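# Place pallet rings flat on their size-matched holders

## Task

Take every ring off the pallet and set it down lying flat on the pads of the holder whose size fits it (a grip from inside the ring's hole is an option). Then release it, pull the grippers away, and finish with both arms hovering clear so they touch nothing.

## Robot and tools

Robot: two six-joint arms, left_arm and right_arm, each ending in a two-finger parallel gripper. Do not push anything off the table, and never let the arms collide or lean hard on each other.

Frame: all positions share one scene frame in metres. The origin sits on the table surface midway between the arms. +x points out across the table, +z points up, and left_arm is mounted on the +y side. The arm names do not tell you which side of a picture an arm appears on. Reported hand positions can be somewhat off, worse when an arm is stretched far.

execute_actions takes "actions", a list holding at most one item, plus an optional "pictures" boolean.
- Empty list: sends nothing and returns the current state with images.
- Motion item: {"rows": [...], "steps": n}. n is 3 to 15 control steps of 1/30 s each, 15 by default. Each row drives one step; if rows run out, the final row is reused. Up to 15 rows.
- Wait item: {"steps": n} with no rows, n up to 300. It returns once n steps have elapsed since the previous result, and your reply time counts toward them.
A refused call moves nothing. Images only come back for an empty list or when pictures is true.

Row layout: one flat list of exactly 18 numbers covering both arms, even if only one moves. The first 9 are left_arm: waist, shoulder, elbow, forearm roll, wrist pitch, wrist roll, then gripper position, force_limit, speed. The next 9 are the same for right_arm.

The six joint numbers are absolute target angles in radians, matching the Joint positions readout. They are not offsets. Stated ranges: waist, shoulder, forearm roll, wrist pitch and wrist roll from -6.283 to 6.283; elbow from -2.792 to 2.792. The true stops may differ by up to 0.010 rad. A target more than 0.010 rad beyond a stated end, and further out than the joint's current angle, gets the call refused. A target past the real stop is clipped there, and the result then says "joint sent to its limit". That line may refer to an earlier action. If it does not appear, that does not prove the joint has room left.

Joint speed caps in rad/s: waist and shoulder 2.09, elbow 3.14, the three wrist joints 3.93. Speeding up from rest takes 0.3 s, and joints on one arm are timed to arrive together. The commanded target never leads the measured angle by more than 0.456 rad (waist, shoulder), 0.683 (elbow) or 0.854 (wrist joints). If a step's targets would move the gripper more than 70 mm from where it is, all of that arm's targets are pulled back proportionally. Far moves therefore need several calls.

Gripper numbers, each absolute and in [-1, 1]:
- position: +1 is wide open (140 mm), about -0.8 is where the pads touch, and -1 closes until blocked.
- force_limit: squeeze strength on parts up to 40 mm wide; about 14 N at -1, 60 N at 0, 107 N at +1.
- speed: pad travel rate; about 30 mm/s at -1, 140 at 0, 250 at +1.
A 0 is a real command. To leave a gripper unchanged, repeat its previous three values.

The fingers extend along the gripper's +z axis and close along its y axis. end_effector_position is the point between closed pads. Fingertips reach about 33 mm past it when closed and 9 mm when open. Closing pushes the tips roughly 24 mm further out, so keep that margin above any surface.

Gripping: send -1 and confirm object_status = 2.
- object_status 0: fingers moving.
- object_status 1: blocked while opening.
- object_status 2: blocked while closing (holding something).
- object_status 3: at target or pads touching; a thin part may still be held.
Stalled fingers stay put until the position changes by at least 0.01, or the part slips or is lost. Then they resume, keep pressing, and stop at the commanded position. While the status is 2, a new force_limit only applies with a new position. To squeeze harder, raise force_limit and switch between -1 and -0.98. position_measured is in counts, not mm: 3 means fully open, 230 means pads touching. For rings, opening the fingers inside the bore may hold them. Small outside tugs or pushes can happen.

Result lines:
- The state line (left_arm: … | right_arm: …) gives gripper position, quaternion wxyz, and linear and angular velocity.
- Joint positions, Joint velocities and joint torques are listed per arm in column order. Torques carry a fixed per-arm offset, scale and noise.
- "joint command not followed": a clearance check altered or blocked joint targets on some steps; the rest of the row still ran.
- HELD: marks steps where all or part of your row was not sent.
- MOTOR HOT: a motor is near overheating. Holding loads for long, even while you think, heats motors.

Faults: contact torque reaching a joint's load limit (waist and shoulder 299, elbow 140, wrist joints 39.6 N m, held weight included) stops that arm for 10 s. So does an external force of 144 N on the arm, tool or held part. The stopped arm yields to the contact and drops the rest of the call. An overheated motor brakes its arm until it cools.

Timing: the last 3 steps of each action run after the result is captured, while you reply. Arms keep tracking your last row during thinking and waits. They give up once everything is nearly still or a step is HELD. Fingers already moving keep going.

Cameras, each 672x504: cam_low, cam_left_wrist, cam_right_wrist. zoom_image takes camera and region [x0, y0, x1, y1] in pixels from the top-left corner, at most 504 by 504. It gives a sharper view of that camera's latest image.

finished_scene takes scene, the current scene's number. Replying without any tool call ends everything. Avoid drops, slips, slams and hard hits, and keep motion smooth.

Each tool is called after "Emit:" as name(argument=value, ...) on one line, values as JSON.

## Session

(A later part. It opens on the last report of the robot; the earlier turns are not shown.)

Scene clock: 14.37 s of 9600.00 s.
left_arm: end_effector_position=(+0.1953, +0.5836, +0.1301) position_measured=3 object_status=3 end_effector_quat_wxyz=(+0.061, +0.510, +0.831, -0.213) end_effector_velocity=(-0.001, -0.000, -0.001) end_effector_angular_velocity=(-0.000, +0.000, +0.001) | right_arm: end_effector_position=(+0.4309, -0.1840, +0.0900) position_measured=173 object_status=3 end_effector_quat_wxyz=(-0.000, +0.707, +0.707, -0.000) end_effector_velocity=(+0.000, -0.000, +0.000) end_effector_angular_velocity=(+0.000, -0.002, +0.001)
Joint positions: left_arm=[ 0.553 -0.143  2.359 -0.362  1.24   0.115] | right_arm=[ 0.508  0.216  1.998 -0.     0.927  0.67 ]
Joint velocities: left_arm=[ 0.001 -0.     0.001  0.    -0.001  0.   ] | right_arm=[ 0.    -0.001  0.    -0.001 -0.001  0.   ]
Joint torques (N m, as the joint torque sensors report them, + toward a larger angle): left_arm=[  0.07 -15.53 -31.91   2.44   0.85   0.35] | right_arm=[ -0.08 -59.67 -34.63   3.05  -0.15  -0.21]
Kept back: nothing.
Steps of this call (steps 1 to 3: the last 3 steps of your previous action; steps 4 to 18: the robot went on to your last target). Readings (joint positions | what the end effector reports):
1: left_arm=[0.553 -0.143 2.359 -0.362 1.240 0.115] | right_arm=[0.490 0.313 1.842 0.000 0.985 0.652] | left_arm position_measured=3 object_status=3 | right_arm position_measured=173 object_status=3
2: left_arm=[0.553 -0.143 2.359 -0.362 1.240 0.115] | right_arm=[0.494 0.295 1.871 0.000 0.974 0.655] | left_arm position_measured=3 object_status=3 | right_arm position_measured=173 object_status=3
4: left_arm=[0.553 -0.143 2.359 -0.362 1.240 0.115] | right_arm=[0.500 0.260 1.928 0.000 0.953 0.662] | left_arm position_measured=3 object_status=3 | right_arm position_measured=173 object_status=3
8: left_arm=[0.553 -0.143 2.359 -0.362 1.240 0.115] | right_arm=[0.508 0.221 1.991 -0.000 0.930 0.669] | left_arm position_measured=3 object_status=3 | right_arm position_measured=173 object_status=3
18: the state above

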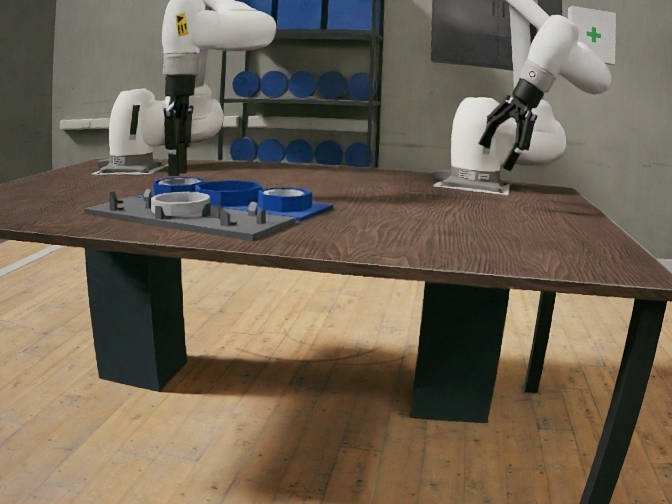

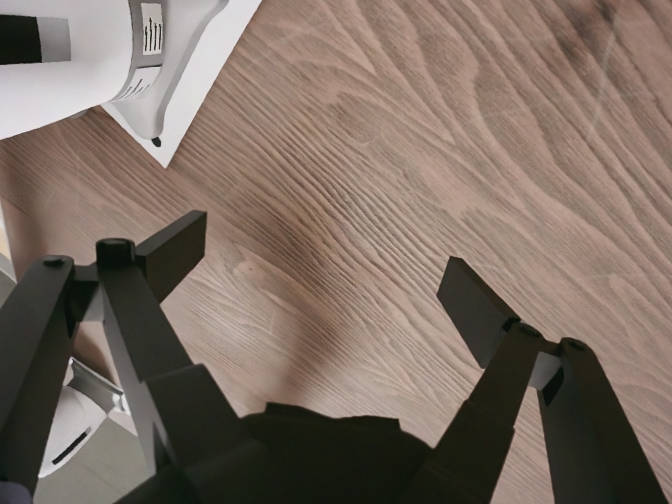

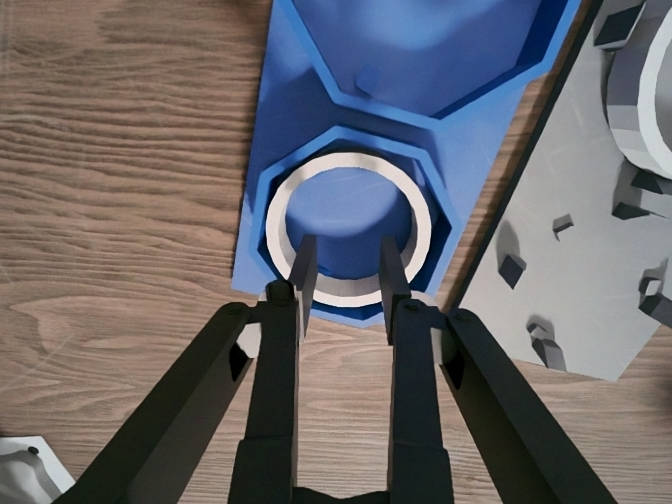

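Emit:
execute_actions(actions=[{"rows":[[0.553,-0.143,2.359,-0.362,1.24,0.115,1,0,0,0.5152,0.2659,2.024,0,0.8517,0.6767,-0.25,0.5,-0.5]],"steps":10}])

Emit:
execute_actions(actions=[{"rows":[[0.553,-0.143,2.359,-0.362,1.24,0.115,1,0,0,0.5152,0.2659,2.024,0,0.8517,0.6767,1,0.5,-0.4]]}])

Emit:
execute_actions(actions=[{"steps":6}])

Emit:
execute_actions(actions=[{"rows":[[0.553,-0.143,2.359,-0.362,1.24,0.115,1,0,0,0.5152,0.2055,1.979,0,0.9571,0.6767,1,0.5,-0.4]],"steps":10}])

Emit:
execute_actions(actions=[{"rows":[[0.553,-0.143,2.359,-0.362,1.24,0.115,1,0,0,0.3144,0.3813,1.757,0,1.0033,0.4759,1,0.5,-0.4]]}])

Emit:
execute_actions(actions=[{"steps":14}], pictures=true)

Emit:
zoom_image(camera="cam_right_wrist", region=[200,100,500,400])

Scene clock: 14.80 s of 9600.00 s.
left_arm: end_effector_position=(+0.1953, +0.5836, +0.1301) position_measured=3 object_status=3 end_effector_quat_wxyz=(+0.061, +0.510, +0.831, -0.213) end_effector_velocity=(+0.000, +0.001, -0.000) end_effector_angular_velocity=(+0.001, -0.003, -0.001) | right_arm: end_effector_position=(+0.4309, -0.1793, +0.0526) position_measured=160 object_status=0 end_effector_quat_wxyz=(-0.000, +0.707, +0.707, -0.000) end_effector_velocity=(+0.002, +0.007, -0.034) end_effector_angular_velocity=(+0.007, -0.008, -0.000)
Joint positions: left_arm=[ 0.553 -0.143  2.359 -0.362  1.24   0.115] | right_arm=[ 0.515  0.263  2.022 -0.     0.857  0.676]
Joint velocities: left_arm=[ 0.001 -0.     0.     0.    -0.002  0.003] | right_arm=[ 0.007  0.044  0.02   0.001 -0.075  0.007]
Joint torques (N m, as the joint torque sensors report them, + toward a larger angle): left_arm=[  0.28 -15.68 -31.93   2.4    1.17   0.21] | right_arm=[  1.13 -74.83 -34.95   3.4   -0.17  -0.28]
Steps of this call (steps 1 to 6: the robot went on to your last target; steps 7 to 13: the first 7 steps of this action). Readings (joint positions | what the end effector reports):
7: left_arm=[0.553 -0.143 2.359 -0.362 1.240 0.115] | right_arm=[0.509 0.217 1.999 -0.000 0.926 0.670] | left_arm position_measured=3 object_status=3 | right_arm position_measured=173 object_status=0
8: left_arm=[0.553 -0.143 2.359 -0.362 1.240 0.115] | right_arm=[0.509 0.222 2.002 -0.000 0.916 0.671] | left_arm position_measured=3 object_status=3 | right_arm position_measured=169 object_status=0
10: left_arm=[0.553 -0.143 2.359 -0.362 1.240 0.115] | right_arm=[0.513 0.247 2.015 -0.000 0.880 0.674] | left_arm position_measured=3 object_status=3 | right_arm position_measured=161 object_status=0
13: the state above

Scene clock: 15.30 s of 9600.00 s.
left_arm: end_effector_position=(+0.1953, +0.5836, +0.1301) position_measured=3 object_status=3 end_effector_quat_wxyz=(+0.061, +0.510, +0.831, -0.213) end_effector_velocity=(-0.001, -0.001, +0.001) end_effector_angular_velocity=(-0.002, +0.003, -0.001) | right_arm: end_effector_position=(+0.4309, -0.1790, +0.0499) position_measured=115 object_status=0 end_effector_quat_wxyz=(+0.000, +0.707, +0.707, -0.000) end_effector_velocity=(+0.000, +0.000, -0.000) end_effector_angular_velocity=(-0.001, -0.000, +0.000)
Joint positions: left_arm=[ 0.553 -0.143  2.359 -0.362  1.24   0.115] | right_arm=[ 0.515  0.266  2.024 -0.     0.852  0.677]
Joint velocities: left_arm=[-0.001 -0.    -0.    -0.     0.004 -0.001] | right_arm=[ 0.     0.001 -0.001 -0.001  0.     0.   ]
Joint torques (N m, as the joint torque sensors report them, + toward a larger angle): left_arm=[  0.34 -15.46 -32.21   2.62   1.04   0.2 ] | right_arm=[ -0.78 -66.74 -33.87   2.76  -0.31  -0.05]
Steps of this call (steps 1 to 3: the last 3 steps of your previous action; steps 4 to 15: the first 12 steps of this action). Readings (joint positions | what the end effector reports):
4: left_arm=[0.553 -0.143 2.359 -0.362 1.240 0.115] | right_arm=[0.515 0.265 2.024 -0.000 0.853 0.677] | left_arm position_measured=3 object_status=3 | right_arm position_measured=160 object_status=0
5: left_arm=[0.553 -0.143 2.359 -0.362 1.240 0.115] | right_arm=[0.515 0.265 2.024 -0.000 0.852 0.677] | left_arm position_measured=3 object_status=3 | right_arm position_measured=156 object_status=0
7: left_arm=[0.553 -0.143 2.359 -0.362 1.240 0.115] | right_arm=[0.515 0.266 2.024 -0.000 0.852 0.677] | left_arm position_measured=3 object_status=3 | right_arm position_measured=146 object_status=0
11: left_arm=[0.553 -0.143 2.359 -0.362 1.240 0.115] | right_arm=[0.515 0.266 2.024 -0.000 0.852 0.677] | left_arm position_measured=3 object_status=3 | right_arm position_measured=125 object_status=0
15: the state above

Scene clock: 15.50 s of 9600.00 s.
left_arm: end_effector_position=(+0.1953, +0.5836, +0.1301) position_measured=3 object_status=3 end_effector_quat_wxyz=(+0.061, +0.510, +0.831, -0.213) end_effector_velocity=(+0.001, +0.000, +0.000) end_effector_angular_velocity=(+0.001, -0.001, -0.000) | right_arm: end_effector_position=(+0.4309, -0.1790, +0.0499) position_measured=115 object_status=1 end_effector_quat_wxyz=(+0.000, +0.707, +0.707, -0.000) end_effector_velocity=(-0.000, -0.000, -0.000) end_effector_angular_velocity=(-0.000, +0.000, -0.000)
Joint positions: left_arm=[ 0.553 -0.143  2.359 -0.362  1.24   0.115] | right_arm=[ 0.515  0.266  2.024 -0.     0.852  0.677]
Joint velocities: left_arm=[-0.001 -0.    -0.001 -0.    -0.001 -0.   ] | right_arm=[ 0.  0. -0. -0.  0.  0.]
Joint torques (N m, as the joint torque sensors report them, + toward a larger angle): left_arm=[ -0.54 -16.67 -32.55   2.43   0.77   0.34] | right_arm=[ -1.6  -65.55 -33.77   3.09  -0.3   -0.03]
Kept back: nothing.
Steps of this call (steps 1 to 3: the last 3 steps of your previous action; steps 4 to 6: the robot went on to your last target). Readings (joint positions | what the end effector reports):
1: left_arm=[0.553 -0.143 2.359 -0.362 1.240 0.115] | right_arm=[0.515 0.266 2.024 -0.000 0.852 0.677] | left_arm position_measured=3 object_status=3 | right_arm position_measured=115 object_status=0
2: left_arm=[0.553 -0.143 2.359 -0.362 1.240 0.115] | right_arm=[0.515 0.266 2.024 -0.000 0.852 0.677] | left_arm position_measured=3 object_status=3 | right_arm position_measured=115 object_status=0
4: left_arm=[0.553 -0.143 2.359 -0.362 1.240 0.115] | right_arm=[0.515 0.266 2.024 -0.000 0.852 0.677] | left_arm position_measured=3 object_status=3 | right_arm position_measured=115 object_status=1
6: the state above

Scene clock: 15.73 s of 9600.00 s.
left_arm: end_effector_position=(+0.1953, +0.5836, +0.1301) position_measured=3 object_status=3 end_effector_quat_wxyz=(+0.061, +0.510, +0.831, -0.213) end_effector_velocity=(+0.000, -0.000, -0.000) end_effector_angular_velocity=(+0.000, -0.000, -0.002) | right_arm: end_effector_position=(+0.4311, -0.1788, +0.1013) position_measured=115 object_status=1 end_effector_quat_wxyz=(+0.000, +0.707, +0.707, +0.000) end_effector_velocity=(-0.006, -0.005, +0.057) end_effector_angular_velocity=(-0.010, +0.010, +0.001)
Joint positions: left_arm=[ 0.553 -0.143  2.359 -0.362  1.24   0.115] | right_arm=[ 0.515  0.209  1.982 -0.     0.95   0.677]
Joint velocities: left_arm=[-0.001 -0.     0.     0.    -0.     0.001] | right_arm=[-0.    -0.063 -0.044 -0.001  0.122  0.   ]
Joint torques (N m, as the joint torque sensors report them, + toward a larger angle): left_arm=[ -0.17 -16.57 -31.82   2.34   1.14   0.32] | right_arm=[ -1.8  -42.58 -27.1    2.27   0.01  -0.11]
Steps of this call (steps 1 to 7: the first 7 steps of this action). Readings (joint positions | what the end effector reports):
1: left_arm=[0.553 -0.143 2.359 -0.362 1.240 0.115] | right_arm=[0.515 0.265 2.024 -0.000 0.852 0.677] | left_arm position_measured=3 object_status=3 | right_arm position_measured=115 object_status=1
2: left_arm=[0.553 -0.143 2.359 -0.362 1.240 0.115] | right_arm=[0.515 0.260 2.019 -0.000 0.864 0.677] | left_arm position_measured=3 object_status=3 | right_arm position_measured=115 object_status=1
4: left_arm=[0.553 -0.143 2.359 -0.362 1.240 0.115] | right_arm=[0.515 0.231 1.998 -0.000 0.912 0.677] | left_arm position_measured=3 object_status=3 | right_arm position_measured=115 object_status=1
7: the state above

Scene clock: 16.23 s of 9600.00 s.
left_arm: end_effector_position=(+0.1953, +0.5836, +0.1301) position_measured=3 object_status=3 end_effector_quat_wxyz=(+0.061, +0.510, +0.831, -0.213) end_effector_velocity=(-0.000, +0.000, -0.000) end_effector_angular_velocity=(-0.000, +0.000, +0.001) | right_arm: end_effector_position=(+0.5822, -0.2101, +0.0973) position_measured=115 object_status=1 end_effector_quat_wxyz=(+0.000, +0.707, +0.707, +0.000) end_effector_velocity=(+0.334, -0.122, -0.034) end_effector_angular_velocity=(-0.002, +0.003, -0.010)
Joint positions: left_arm=[ 0.553 -0.143  2.359 -0.362  1.24   0.115] | right_arm=[ 0.342  0.357  1.787 -0.     0.997  0.503]
Joint velocities: left_arm=[ 0.001  0.     0.    -0.    -0.    -0.   ] | right_arm=[-0.389  0.338 -0.422 -0.001  0.088 -0.379]
Joint torques (N m, as the joint torque sensors report them, + toward a larger angle): left_arm=[  1.02 -16.09 -32.29   2.41   1.01   0.06] | right_arm=[  8.42 -91.23 -34.08   3.59   0.61  -0.1 ]
Steps of this call (steps 1 to 3: the last 3 steps of your previous action; steps 4 to 15: the first 12 steps of this action). Readings (joint positions | what the end effector reports):
4: left_arm=[0.553 -0.143 2.359 -0.362 1.240 0.115] | right_arm=[0.515 0.207 1.979 -0.000 0.956 0.676] | left_arm position_measured=3 object_status=3 | right_arm position_measured=115 object_status=1
5: left_arm=[0.553 -0.143 2.359 -0.362 1.240 0.115] | right_arm=[0.509 0.211 1.972 -0.000 0.959 0.670] | left_arm position_measured=3 object_status=3 | right_arm position_measured=115 object_status=1
7: left_arm=[0.553 -0.143 2.359 -0.362 1.240 0.115] | right_arm=[0.476 0.240 1.935 -0.000 0.966 0.637] | left_arm position_measured=3 object_status=3 | right_arm position_measured=115 object_status=1
11: left_arm=[0.553 -0.143 2.359 -0.362 1.240 0.115] | right_arm=[0.406 0.302 1.858 -0.000 0.982 0.567] | left_arm position_measured=3 object_status=3 | right_arm position_measured=115 object_status=1
15: the state above

Scene clock: 16.70 s of 9600.00 s.
left_arm: end_effector_position=(+0.1953, +0.5836, +0.1301) position_measured=3 object_status=3 end_effector_quat_wxyz=(+0.061, +0.510, +0.831, -0.213) end_effector_velocity=(+0.000, -0.000, +0.000) end_effector_angular_velocity=(+0.000, -0.001, -0.001) | right_arm: end_effector_position=(+0.6058, -0.2190, +0.0950) position_measured=115 object_status=1 end_effector_quat_wxyz=(+0.000, +0.707, +0.707, +0.000) end_effector_velocity=(+0.001, -0.000, -0.000) end_effector_angular_velocity=(+0.000, +0.000, -0.001)
Joint positions: left_arm=[ 0.553 -0.143  2.359 -0.362  1.24   0.115] | right_arm=[ 0.314  0.381  1.757 -0.     1.003  0.476]
Joint velocities: left_arm=[-0.001 -0.    -0.001 -0.     0.001  0.   ] | right_arm=[-0.001  0.001 -0.001  0.     0.    -0.   ]
Joint torques (N m, as the joint torque sensors report them, + toward a larger angle): left_arm=[  0.57 -16.09 -32.13   2.25   0.95  -0.04] | right_arm=[ -1.71 -83.8  -38.1    3.22  -0.03  -0.25]
Kept back: nothing.
Steps of this call (steps 1 to 3: the last 3 steps of your previous action; steps 4 to 14: the robot went on to your last target). Readings (joint positions | what the end effector reports):
1: left_arm=[0.553 -0.143 2.359 -0.362 1.240 0.115] | right_arm=[0.330 0.367 1.775 -0.000 0.999 0.492] | left_arm position_measured=3 object_status=3 | right_arm position_measured=115 object_status=1
2: left_arm=[0.553 -0.143 2.359 -0.362 1.240 0.115] | right_arm=[0.323 0.374 1.767 -0.000 1.001 0.485] | left_arm position_measured=3 object_status=3 | right_arm position_measured=115 object_status=1
4: left_arm=[0.553 -0.143 2.359 -0.362 1.240 0.115] | right_arm=[0.317 0.379 1.760 -0.000 1.003 0.479] | left_arm position_measured=3 object_status=3 | right_arm position_measured=115 object_status=1
8: left_arm=[0.553 -0.143 2.359 -0.362 1.240 0.115] | right_arm=[0.315 0.381 1.758 -0.000 1.003 0.476] | left_arm position_measured=3 object_status=3 | right_arm position_measured=115 object_status=1
14: the state above

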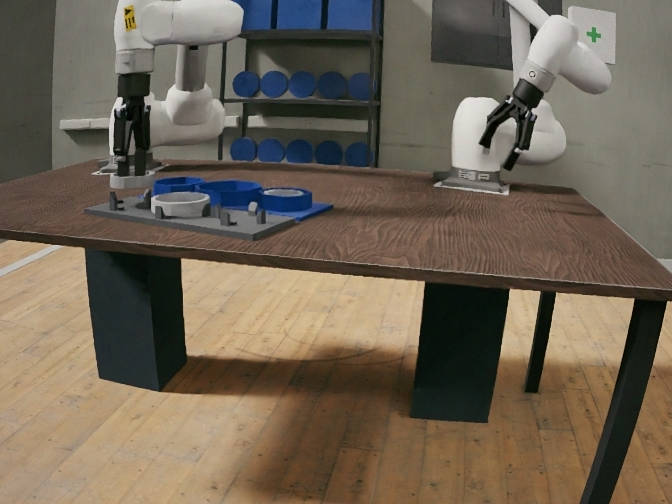

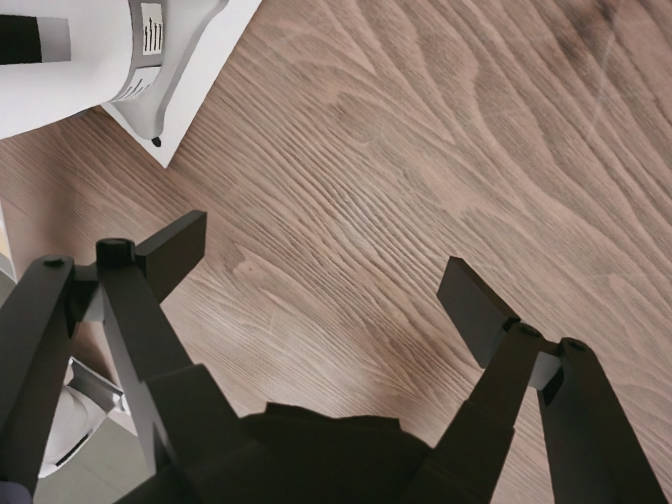

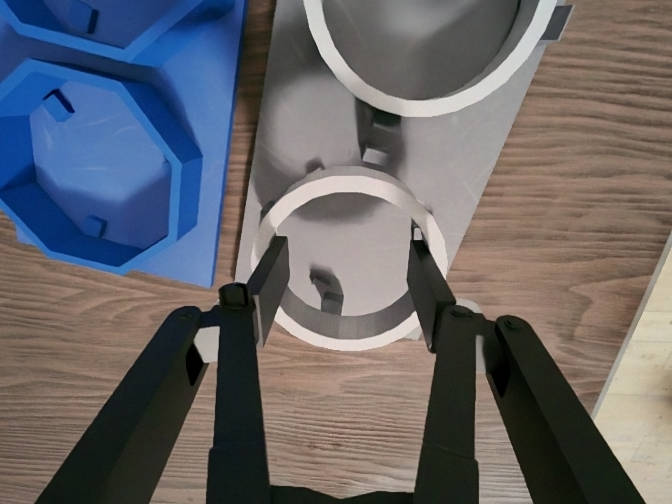

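Region (200, 100, 500, 400) of cam_right_wrist's 672x504 image, scaled by 1.680, with more detail than that image has.

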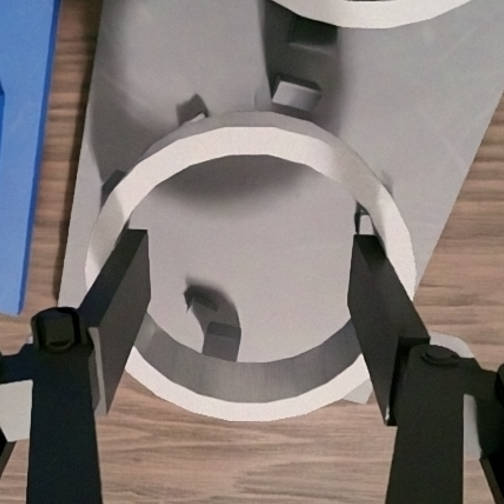

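Emit:
execute_actions(actions=[{"rows":[[0.553,-0.143,2.359,-0.362,1.24,0.115,1,0,0,0.31,0.4032,1.7776,0,0.9608,0.4715,1,0.5,-0.4]]}], pictures=true)

Emit:
zoom_image(camera="cam_right_wrist", region=[200,100,500,400])

Emit:
execute_actions(actions=[{"rows":[[0.553,-0.143,2.359,-0.362,1.24,0.115,1,0,0,0.31,0.408,1.7812,0,0.9524,0.4715,1,0.5,-0.4]],"steps":10}])

Scene clock: 17.27 s of 9600.00 s.
left_arm: end_effector_position=(+0.1953, +0.5836, +0.1301) position_measured=3 object_status=3 end_effector_quat_wxyz=(+0.061, +0.510, +0.831, -0.213) end_effector_velocity=(-0.000, -0.001, -0.000) end_effector_angular_velocity=(-0.000, +0.000, -0.001) | right_arm: end_effector_position=(+0.6068, -0.2220, +0.0702) position_measured=115 object_status=1 end_effector_quat_wxyz=(+0.000, +0.707, +0.707, +0.000) end_effector_velocity=(+0.000, -0.000, -0.002) end_effector_angular_velocity=(+0.000, -0.000, -0.001)
Joint positions: left_arm=[ 0.553 -0.143  2.359 -0.362  1.24   0.115] | right_arm=[0.31  0.403 1.777 0.    0.961 0.472]
Joint velocities: left_arm=[-0.002  0.     0.    -0.    -0.    -0.001] | right_arm=[-0.     0.002  0.002  0.    -0.004 -0.   ]
Joint torques (N m, as the joint torque sensors report them, + toward a larger angle): left_arm=[ -1.8  -16.43 -31.92   2.21   1.01   0.26] | right_arm=[ -0.28 -84.73 -36.65   3.25  -0.01  -0.09]
Steps of this call (steps 1 to 5: the robot went on to your last target; steps 6 to 17: the first 12 steps of this action). Readings (joint positions | what the end effector reports):
6: left_arm=[0.553 -0.143 2.359 -0.362 1.240 0.115] | right_arm=[0.314 0.382 1.757 0.000 1.003 0.476] | left_arm position_measured=3 object_status=3 | right_arm position_measured=115 object_status=1
7: left_arm=[0.553 -0.143 2.359 -0.362 1.240 0.115] | right_arm=[0.313 0.387 1.761 0.000 0.993 0.475] | left_arm position_measured=3 object_status=3 | right_arm position_measured=115 object_status=1
9: left_arm=[0.553 -0.143 2.359 -0.362 1.240 0.115] | right_arm=[0.311 0.398 1.772 0.000 0.973 0.473] | left_arm position_measured=3 object_status=3 | right_arm position_measured=115 object_status=1
13: left_arm=[0.553 -0.143 2.359 -0.362 1.240 0.115] | right_arm=[0.310 0.402 1.777 0.000 0.963 0.472] | left_arm position_measured=3 object_status=3 | right_arm position_measured=115 object_status=1
17: the state above

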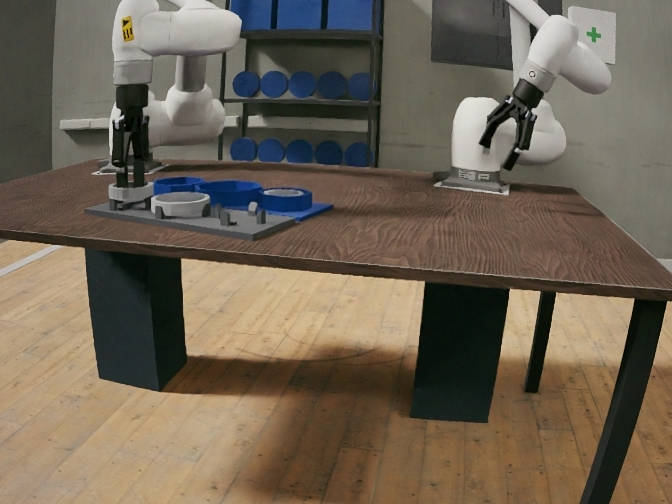

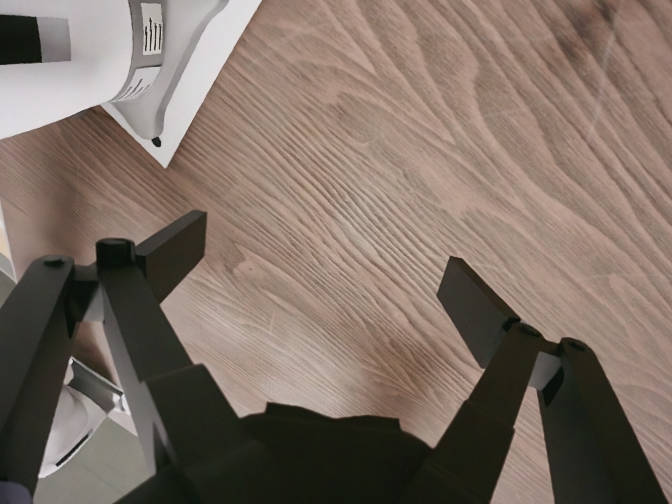

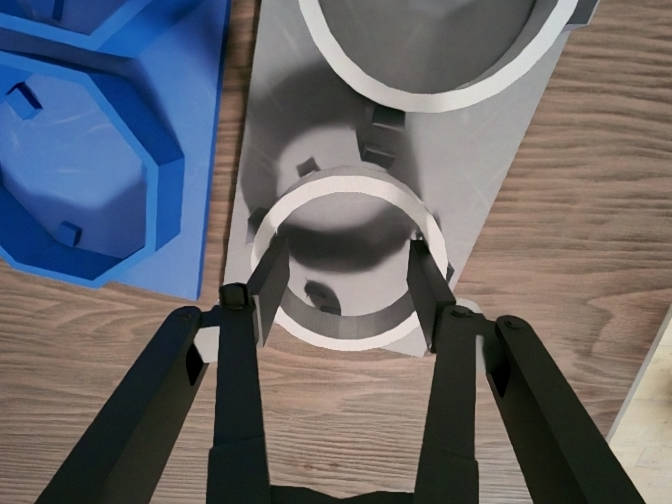

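Region (200, 100, 500, 400) of cam_right_wrist's 672x504 image, scaled by 1.680, with more detail than that image has.

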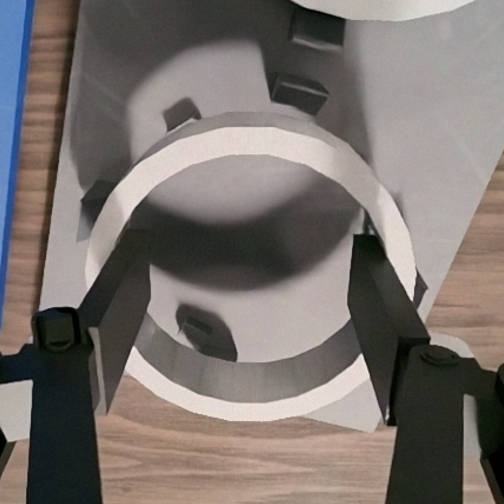

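Scene clock: 17.60 s of 9600.00 s.
left_arm: end_effector_position=(+0.1953, +0.5836, +0.1301) position_measured=3 object_status=3 end_effector_quat_wxyz=(+0.061, +0.510, +0.831, -0.213) end_effector_velocity=(-0.001, -0.000, -0.000) end_effector_angular_velocity=(-0.001, +0.003, +0.001) | right_arm: end_effector_position=(+0.6068, -0.2220, +0.0653) position_measured=115 object_status=1 end_effector_quat_wxyz=(+0.000, +0.707, +0.707, -0.000) end_effector_velocity=(-0.000, -0.000, -0.005) end_effector_angular_velocity=(-0.001, -0.000, +0.001)
Joint positions: left_arm=[ 0.553 -0.143  2.359 -0.362  1.24   0.115] | right_arm=[ 0.31   0.408  1.781 -0.     0.953  0.472]
Joint velocities: left_arm=[ 0.001 -0.     0.001  0.     0.002 -0.001] | right_arm=[ 0.     0.004  0.004 -0.001 -0.008 -0.   ]
Joint torques (N m, as the joint torque sensors report them, + toward a larger angle): left_arm=[  0.07 -14.92 -31.64   2.44   0.84   0.38] | right_arm=[ -0.15 -84.29 -37.61   3.29   0.09  -0.23]
Steps of this call (steps 1 to 3: the last 3 steps of your previous action; steps 4 to 10: the first 7 steps of this action). Readings (joint positions | what the end effector reports):
4: left_arm=[0.553 -0.143 2.359 -0.362 1.240 0.115] | right_arm=[0.310 0.404 1.778 0.000 0.960 0.472] | left_arm position_measured=3 object_status=3 | right_arm position_measured=115 object_status=1
5: left_arm=[0.553 -0.143 2.359 -0.362 1.240 0.115] | right_arm=[0.310 0.405 1.779 -0.000 0.958 0.472] | left_arm position_measured=3 object_status=3 | right_arm position_measured=115 object_status=1
7: left_arm=[0.553 -0.143 2.359 -0.362 1.240 0.115] | right_arm=[0.310 0.407 1.780 -0.000 0.955 0.472] | left_arm position_measured=3 object_status=3 | right_arm position_measured=115 object_status=1
10: the state above

Emit:
execute_actions(actions=[{"rows":[[0.553,-0.143,2.359,-0.362,1.24,0.115,1,0,0,0.31,0.4129,1.7847,0,0.944,0.4715,1,0.5,-0.4]],"steps":12}], pictures=true)

Emit:
zoom_image(camera="cam_low", region=[80,160,190,230])

Scene clock: 18.00 s of 9600.00 s.
left_arm: end_effector_position=(+0.1953, +0.5836, +0.1301) position_measured=3 object_status=3 end_effector_quat_wxyz=(+0.061, +0.510, +0.831, -0.213) end_effector_velocity=(-0.001, -0.000, -0.000) end_effector_angular_velocity=(-0.002, +0.003, -0.000) | right_arm: end_effector_position=(+0.6069, -0.2220, +0.0601) position_measured=115 object_status=1 end_effector_quat_wxyz=(+0.000, +0.707, +0.707, -0.000) end_effector_velocity=(-0.000, -0.000, -0.002) end_effector_angular_velocity=(-0.001, +0.001, +0.000)
Joint positions: left_arm=[ 0.553 -0.143  2.359 -0.362  1.24   0.115] | right_arm=[ 0.31   0.413  1.785 -0.     0.944  0.471]
Joint velocities: left_arm=[ 0.001  0.     0.001  0.     0.003 -0.   ] | right_arm=[-0.     0.002  0.002 -0.    -0.003  0.   ]
Joint torques (N m, as the joint torque sensors report them, + toward a larger angle): left_arm=[ -0.76 -16.21 -32.29   2.42   1.17   0.05] | right_arm=[ -2.5  -82.49 -36.84   3.29  -0.14   0.03]
Steps of this call (steps 1 to 3: the last 3 steps of your previous action; steps 4 to 12: the first 9 steps of this action). Readings (joint positions | what the end effector reports):
4: left_arm=[0.553 -0.143 2.359 -0.362 1.240 0.115] | right_arm=[0.310 0.408 1.781 -0.000 0.952 0.472] | left_arm position_measured=3 object_status=3 | right_arm position_measured=115 object_status=1
5: left_arm=[0.553 -0.143 2.359 -0.362 1.240 0.115] | right_arm=[0.310 0.410 1.782 -0.000 0.949 0.471] | left_arm position_measured=3 object_status=3 | right_arm position_measured=115 object_status=1
7: left_arm=[0.553 -0.143 2.359 -0.362 1.240 0.115] | right_arm=[0.310 0.412 1.784 -0.000 0.946 0.471] | left_arm position_measured=3 object_status=3 | right_arm position_measured=115 object_status=1
11: left_arm=[0.553 -0.143 2.359 -0.362 1.240 0.115] | right_arm=[0.310 0.413 1.785 -0.000 0.944 0.471] | left_arm position_measured=3 object_status=3 | right_arm position_measured=115 object_status=1
12: the state above

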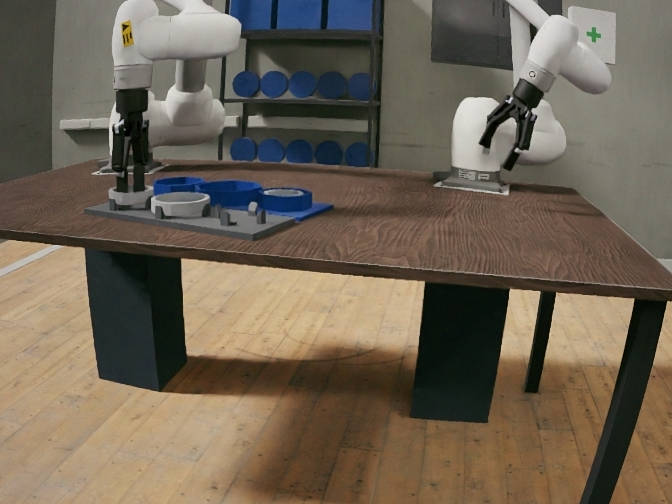

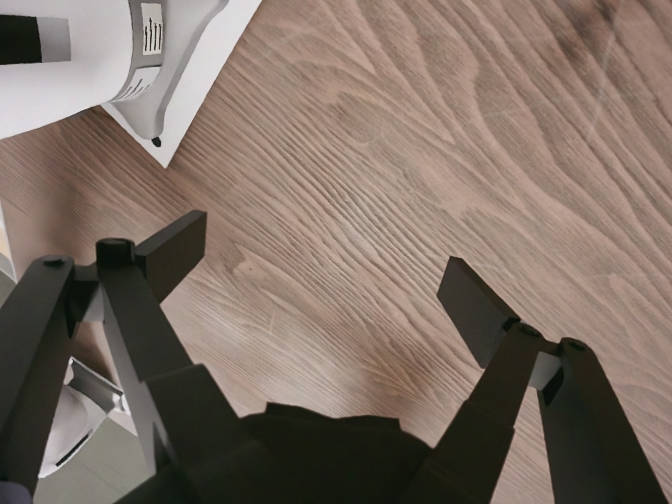

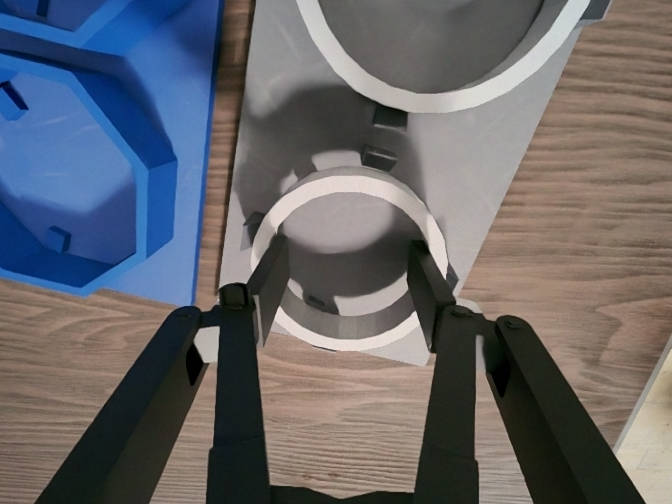

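Region (80, 160, 190, 230) of cam_low's 672x504 image, scaled by 4.582, with more detail than that image has; it fills the top 321 rows of this view, and the rest is white.

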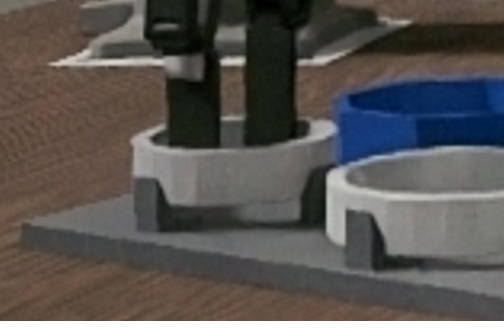

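Emit:
execute_actions(actions=[{"rows":[[0.553,-0.143,2.359,-0.362,1.24,0.115,1,0,0,0.31,0.4178,1.7881,0,0.9357,0.4715,1,0.5,-0.4]],"steps":9}])

Emit:
execute_actions(actions=[{"rows":[[0.553,-0.143,2.359,-0.362,1.24,0.115,1,0,0,0.31,0.4178,1.7881,0,0.9357,0.4715,-0.1,0.5,-0.4]],"steps":9}])

Emit:
execute_actions(actions=[{"rows":[[0.553,-0.143,2.359,-0.362,1.24,0.115,1,0,0,0.31,0.372,1.75,0,1.0196,0.4715,-0.5,0.5,-0.4]],"steps":8}])

Emit:
execute_actions(actions=[{"rows":[[0.553,-0.143,2.359,-0.362,1.24,0.115,1,0,0,0.7235,0.5933,1.4294,0,1.1189,0.885,-0.5,0.5,-0.4]]}])

Emit:
execute_actions(actions=[{"steps":25}], pictures=true)

Scene clock: 18.37 s of 9600.00 s.
left_arm: end_effector_position=(+0.1953, +0.5836, +0.1301) position_measured=3 object_status=3 end_effector_quat_wxyz=(+0.061, +0.510, +0.831, -0.213) end_effector_velocity=(+0.001, -0.000, +0.000) end_effector_angular_velocity=(+0.001, -0.000, +0.000) | right_arm: end_effector_position=(+0.6069, -0.2220, +0.0555) position_measured=115 object_status=1 end_effector_quat_wxyz=(+0.000, +0.707, +0.707, -0.000) end_effector_velocity=(+0.001, +0.000, -0.006) end_effector_angular_velocity=(+0.000, -0.002, +0.000)
Joint positions: left_arm=[ 0.553 -0.143  2.359 -0.362  1.24   0.115] | right_arm=[ 0.31   0.417  1.788 -0.     0.937  0.471]
Joint velocities: left_arm=[-0.002  0.    -0.001 -0.    -0.001 -0.002] | right_arm=[ 0.     0.006  0.004 -0.001 -0.012  0.   ]
Joint torques (N m, as the joint torque sensors report them, + toward a larger angle): left_arm=[  0.75 -14.71 -31.69   2.44   1.12   0.18] | right_arm=[ -0.64 -85.31 -35.48   3.2   -0.34  -0.21]
Steps of this call (steps 1 to 3: the last 3 steps of your previous action; steps 4 to 5: the robot went on to your last target; steps 6 to 11: the first 6 steps of this action). Readings (joint positions | what the end effector reports):
6: left_arm=[0.553 -0.143 2.359 -0.362 1.240 0.115] | right_arm=[0.310 0.413 1.785 -0.000 0.943 0.471] | left_arm position_measured=3 object_status=3 | right_arm position_measured=115 object_status=1
7: left_arm=[0.553 -0.143 2.359 -0.362 1.240 0.115] | right_arm=[0.310 0.415 1.786 -0.000 0.941 0.471] | left_arm position_measured=3 object_status=3 | right_arm position_measured=115 object_status=1
9: left_arm=[0.553 -0.143 2.359 -0.362 1.240 0.115] | right_arm=[0.310 0.417 1.787 -0.000 0.938 0.471] | left_arm position_measured=3 object_status=3 | right_arm position_measured=115 object_status=1
11: the state above

Scene clock: 18.67 s of 9600.00 s.
left_arm: end_effector_position=(+0.1953, +0.5836, +0.1301) position_measured=3 object_status=3 end_effector_quat_wxyz=(+0.061, +0.510, +0.831, -0.213) end_effector_velocity=(+0.001, +0.000, +0.000) end_effector_angular_velocity=(+0.001, -0.002, -0.000) | right_arm: end_effector_position=(+0.6069, -0.2220, +0.0551) position_measured=140 object_status=0 end_effector_quat_wxyz=(+0.000, +0.707, +0.707, +0.000) end_effector_velocity=(-0.000, -0.000, -0.000) end_effector_angular_velocity=(-0.000, +0.000, +0.000)
Joint positions: left_arm=[ 0.553 -0.143  2.359 -0.362  1.24   0.115] | right_arm=[0.31  0.418 1.788 0.    0.936 0.471]
Joint velocities: left_arm=[-0.001 -0.    -0.001 -0.    -0.001 -0.   ] | right_arm=[ 0.     0.     0.001 -0.    -0.    -0.   ]
Joint torques (N m, as the joint torque sensors report them, + toward a larger angle): left_arm=[ -0.5  -15.83 -31.69   2.51   1.01   0.18] | right_arm=[ -0.38 -81.53 -34.37   3.28  -0.17  -0.06]
Steps of this call (steps 1 to 3: the last 3 steps of your previous action; steps 4 to 9: the first 6 steps of this action). Readings (joint positions | what the end effector reports):
4: left_arm=[0.553 -0.143 2.359 -0.362 1.240 0.115] | right_arm=[0.310 0.418 1.788 -0.000 0.936 0.471] | left_arm position_measured=3 object_status=3 | right_arm position_measured=115 object_status=0
5: left_arm=[0.553 -0.143 2.359 -0.362 1.240 0.115] | right_arm=[0.310 0.418 1.788 0.000 0.936 0.471] | left_arm position_measured=3 object_status=3 | right_arm position_measured=115 object_status=0
7: left_arm=[0.553 -0.143 2.359 -0.362 1.240 0.115] | right_arm=[0.310 0.418 1.788 0.000 0.936 0.471] | left_arm position_measured=3 object_status=3 | right_arm position_measured=130 object_status=0
9: the state above

Scene clock: 18.93 s of 9600.00 s.
left_arm: end_effector_position=(+0.1953, +0.5836, +0.1301) position_measured=3 object_status=3 end_effector_quat_wxyz=(+0.061, +0.510, +0.831, -0.213) end_effector_velocity=(+0.002, +0.001, +0.001) end_effector_angular_velocity=(+0.001, -0.003, -0.002) | right_arm: end_effector_position=(+0.6075, -0.2216, +0.0949) position_measured=161 object_status=0 end_effector_quat_wxyz=(+0.000, +0.707, +0.707, +0.001) end_effector_velocity=(-0.007, -0.004, +0.192) end_effector_angular_velocity=(-0.002, +0.004, -0.000)
Joint positions: left_arm=[ 0.553 -0.143  2.359 -0.362  1.24   0.115] | right_arm=[0.31  0.381 1.758 0.    1.002 0.471]
Joint velocities: left_arm=[-0.001 -0.    -0.003  0.     0.     0.001] | right_arm=[-0.    -0.179 -0.14   0.     0.323  0.   ]
Joint torques (N m, as the joint torque sensors report them, + toward a larger angle): left_arm=[ -0.7  -16.08 -32.19   2.25   1.     0.33] | right_arm=[ -3.97 -45.2  -20.06   1.72  -0.1   -0.27]
Steps of this call (steps 1 to 3: the last 3 steps of your previous action; steps 4 to 8: the first 5 steps of this action). Readings (joint positions | what the end effector reports):
4: left_arm=[0.553 -0.143 2.359 -0.362 1.240 0.115] | right_arm=[0.310 0.418 1.788 0.000 0.936 0.471] | left_arm position_measured=3 object_status=3 | right_arm position_measured=141 object_status=0
5: left_arm=[0.553 -0.143 2.359 -0.362 1.240 0.115] | right_arm=[0.310 0.413 1.785 0.000 0.946 0.471] | left_arm position_measured=3 object_status=3 | right_arm position_measured=145 object_status=0
7: left_arm=[0.553 -0.143 2.359 -0.362 1.240 0.115] | right_arm=[0.310 0.389 1.764 0.000 0.988 0.471] | left_arm position_measured=3 object_status=3 | right_arm position_measured=156 object_status=0
8: the state above

Scene clock: 19.43 s of 9600.00 s.
left_arm: end_effector_position=(+0.1953, +0.5836, +0.1301) position_measured=3 object_status=3 end_effector_quat_wxyz=(+0.061, +0.510, +0.831, -0.213) end_effector_velocity=(-0.000, -0.001, -0.001) end_effector_angular_velocity=(-0.000, +0.000, -0.002) | right_arm: end_effector_position=(+0.5860, -0.0710, +0.1006) position_measured=192 object_status=3 end_effector_quat_wxyz=(+0.000, +0.707, +0.707, +0.000) end_effector_velocity=(-0.115, +0.426, -0.018) end_effector_angular_velocity=(-0.001, +0.002, +0.004)
Joint positions: left_arm=[ 0.553 -0.143  2.359 -0.362  1.24   0.115] | right_arm=[ 0.499  0.474  1.604 -0.     1.064  0.66 ]
Joint velocities: left_arm=[-0.002  0.     0.001 -0.    -0.001  0.001] | right_arm=[ 0.528  0.281 -0.406  0.     0.127  0.524]
Joint torques (N m, as the joint torque sensors report them, + toward a larger angle): left_arm=[  0.83 -14.47 -32.09   2.62   0.91   0.29] | right_arm=[ -1.74 -89.95 -35.6    3.4    0.07  -0.39]
Steps of this call (steps 1 to 3: the last 3 steps of your previous action; steps 4 to 15: the first 12 steps of this action). Readings (joint positions | what the end effector reports):
4: left_arm=[0.553 -0.143 2.359 -0.362 1.240 0.115] | right_arm=[0.310 0.374 1.751 0.000 1.018 0.472] | left_arm position_measured=3 object_status=3 | right_arm position_measured=182 object_status=0
5: left_arm=[0.553 -0.143 2.359 -0.362 1.240 0.115] | right_arm=[0.316 0.376 1.745 -0.000 1.020 0.478] | left_arm position_measured=3 object_status=3 | right_arm position_measured=187 object_status=0
7: left_arm=[0.553 -0.143 2.359 -0.362 1.240 0.115] | right_arm=[0.350 0.394 1.718 -0.000 1.029 0.513] | left_arm position_measured=3 object_status=3 | right_arm position_measured=192 object_status=0
11: left_arm=[0.553 -0.143 2.359 -0.362 1.240 0.115] | right_arm=[0.427 0.435 1.659 -0.000 1.047 0.589] | left_arm position_measured=3 object_status=3 | right_arm position_measured=192 object_status=0
15: the state above

Scene clock: 20.27 s of 9600.00 s.
left_arm: end_effector_position=(+0.1953, +0.5836, +0.1301) position_measured=3 object_status=3 end_effector_quat_wxyz=(+0.061, +0.510, +0.831, -0.213) end_effector_velocity=(-0.001, -0.000, -0.000) end_effector_angular_velocity=(-0.000, +0.001, +0.001) | right_arm: end_effector_position=(+0.5091, +0.1079, +0.0899) position_measured=192 object_status=3 end_effector_quat_wxyz=(+0.000, +0.707, +0.707, +0.000) end_effector_velocity=(+0.000, +0.002, +0.001) end_effector_angular_velocity=(+0.002, -0.001, +0.000)
Joint positions: left_arm=[ 0.553 -0.143  2.359 -0.362  1.24   0.115] | right_arm=[ 0.723  0.593  1.429 -0.     1.119  0.885]
Joint velocities: left_arm=[ 0.001  0.     0.001  0.     0.    -0.001] | right_arm=[ 0.001  0.    -0.003  0.001  0.001  0.001]
Joint torques (N m, as the joint torque sensors report them, + toward a larger angle): left_arm=[ -1.43 -15.75 -31.92   2.25   0.86   0.24] | right_arm=[  -0.93 -100.99  -37.95    3.77   -0.09   -0.09]
Kept back: nothing.
Steps of this call (steps 1 to 3: the last 3 steps of your previous action; steps 4 to 25: the robot went on to your last target). Readings (joint positions | what the end effector reports):
1: left_arm=[0.553 -0.143 2.359 -0.362 1.240 0.115] | right_arm=[0.516 0.483 1.590 -0.000 1.069 0.678] | left_arm position_measured=3 object_status=3 | right_arm position_measured=192 object_status=3
2: left_arm=[0.553 -0.143 2.359 -0.362 1.240 0.115] | right_arm=[0.534 0.492 1.576 -0.000 1.073 0.696] | left_arm position_measured=3 object_status=3 | right_arm position_measured=192 object_status=3
4: left_arm=[0.553 -0.143 2.359 -0.362 1.240 0.115] | right_arm=[0.569 0.511 1.549 -0.000 1.081 0.731] | left_arm position_measured=3 object_status=3 | right_arm position_measured=192 object_status=3
8: left_arm=[0.553 -0.143 2.359 -0.362 1.240 0.115] | right_arm=[0.638 0.548 1.496 -0.000 1.098 0.800] | left_arm position_measured=3 object_status=3 | right_arm position_measured=192 object_status=3
25: the state above

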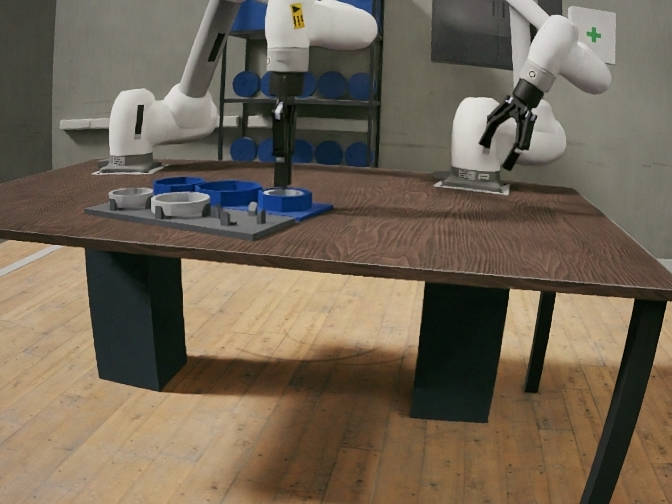

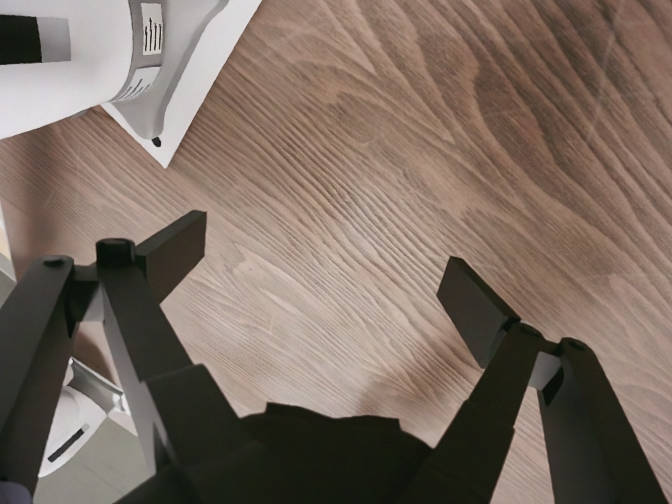

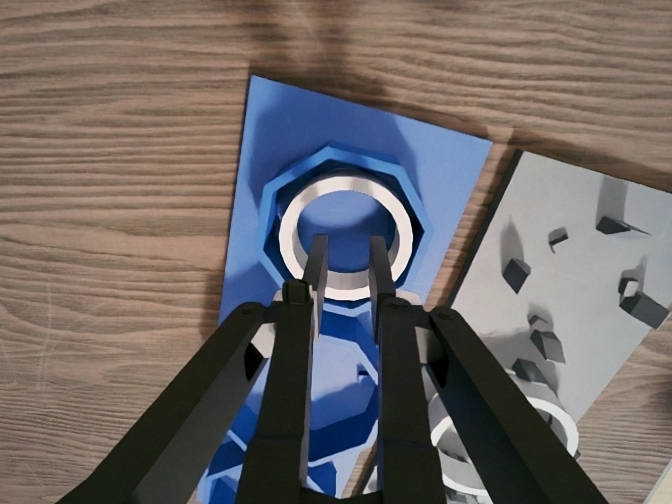

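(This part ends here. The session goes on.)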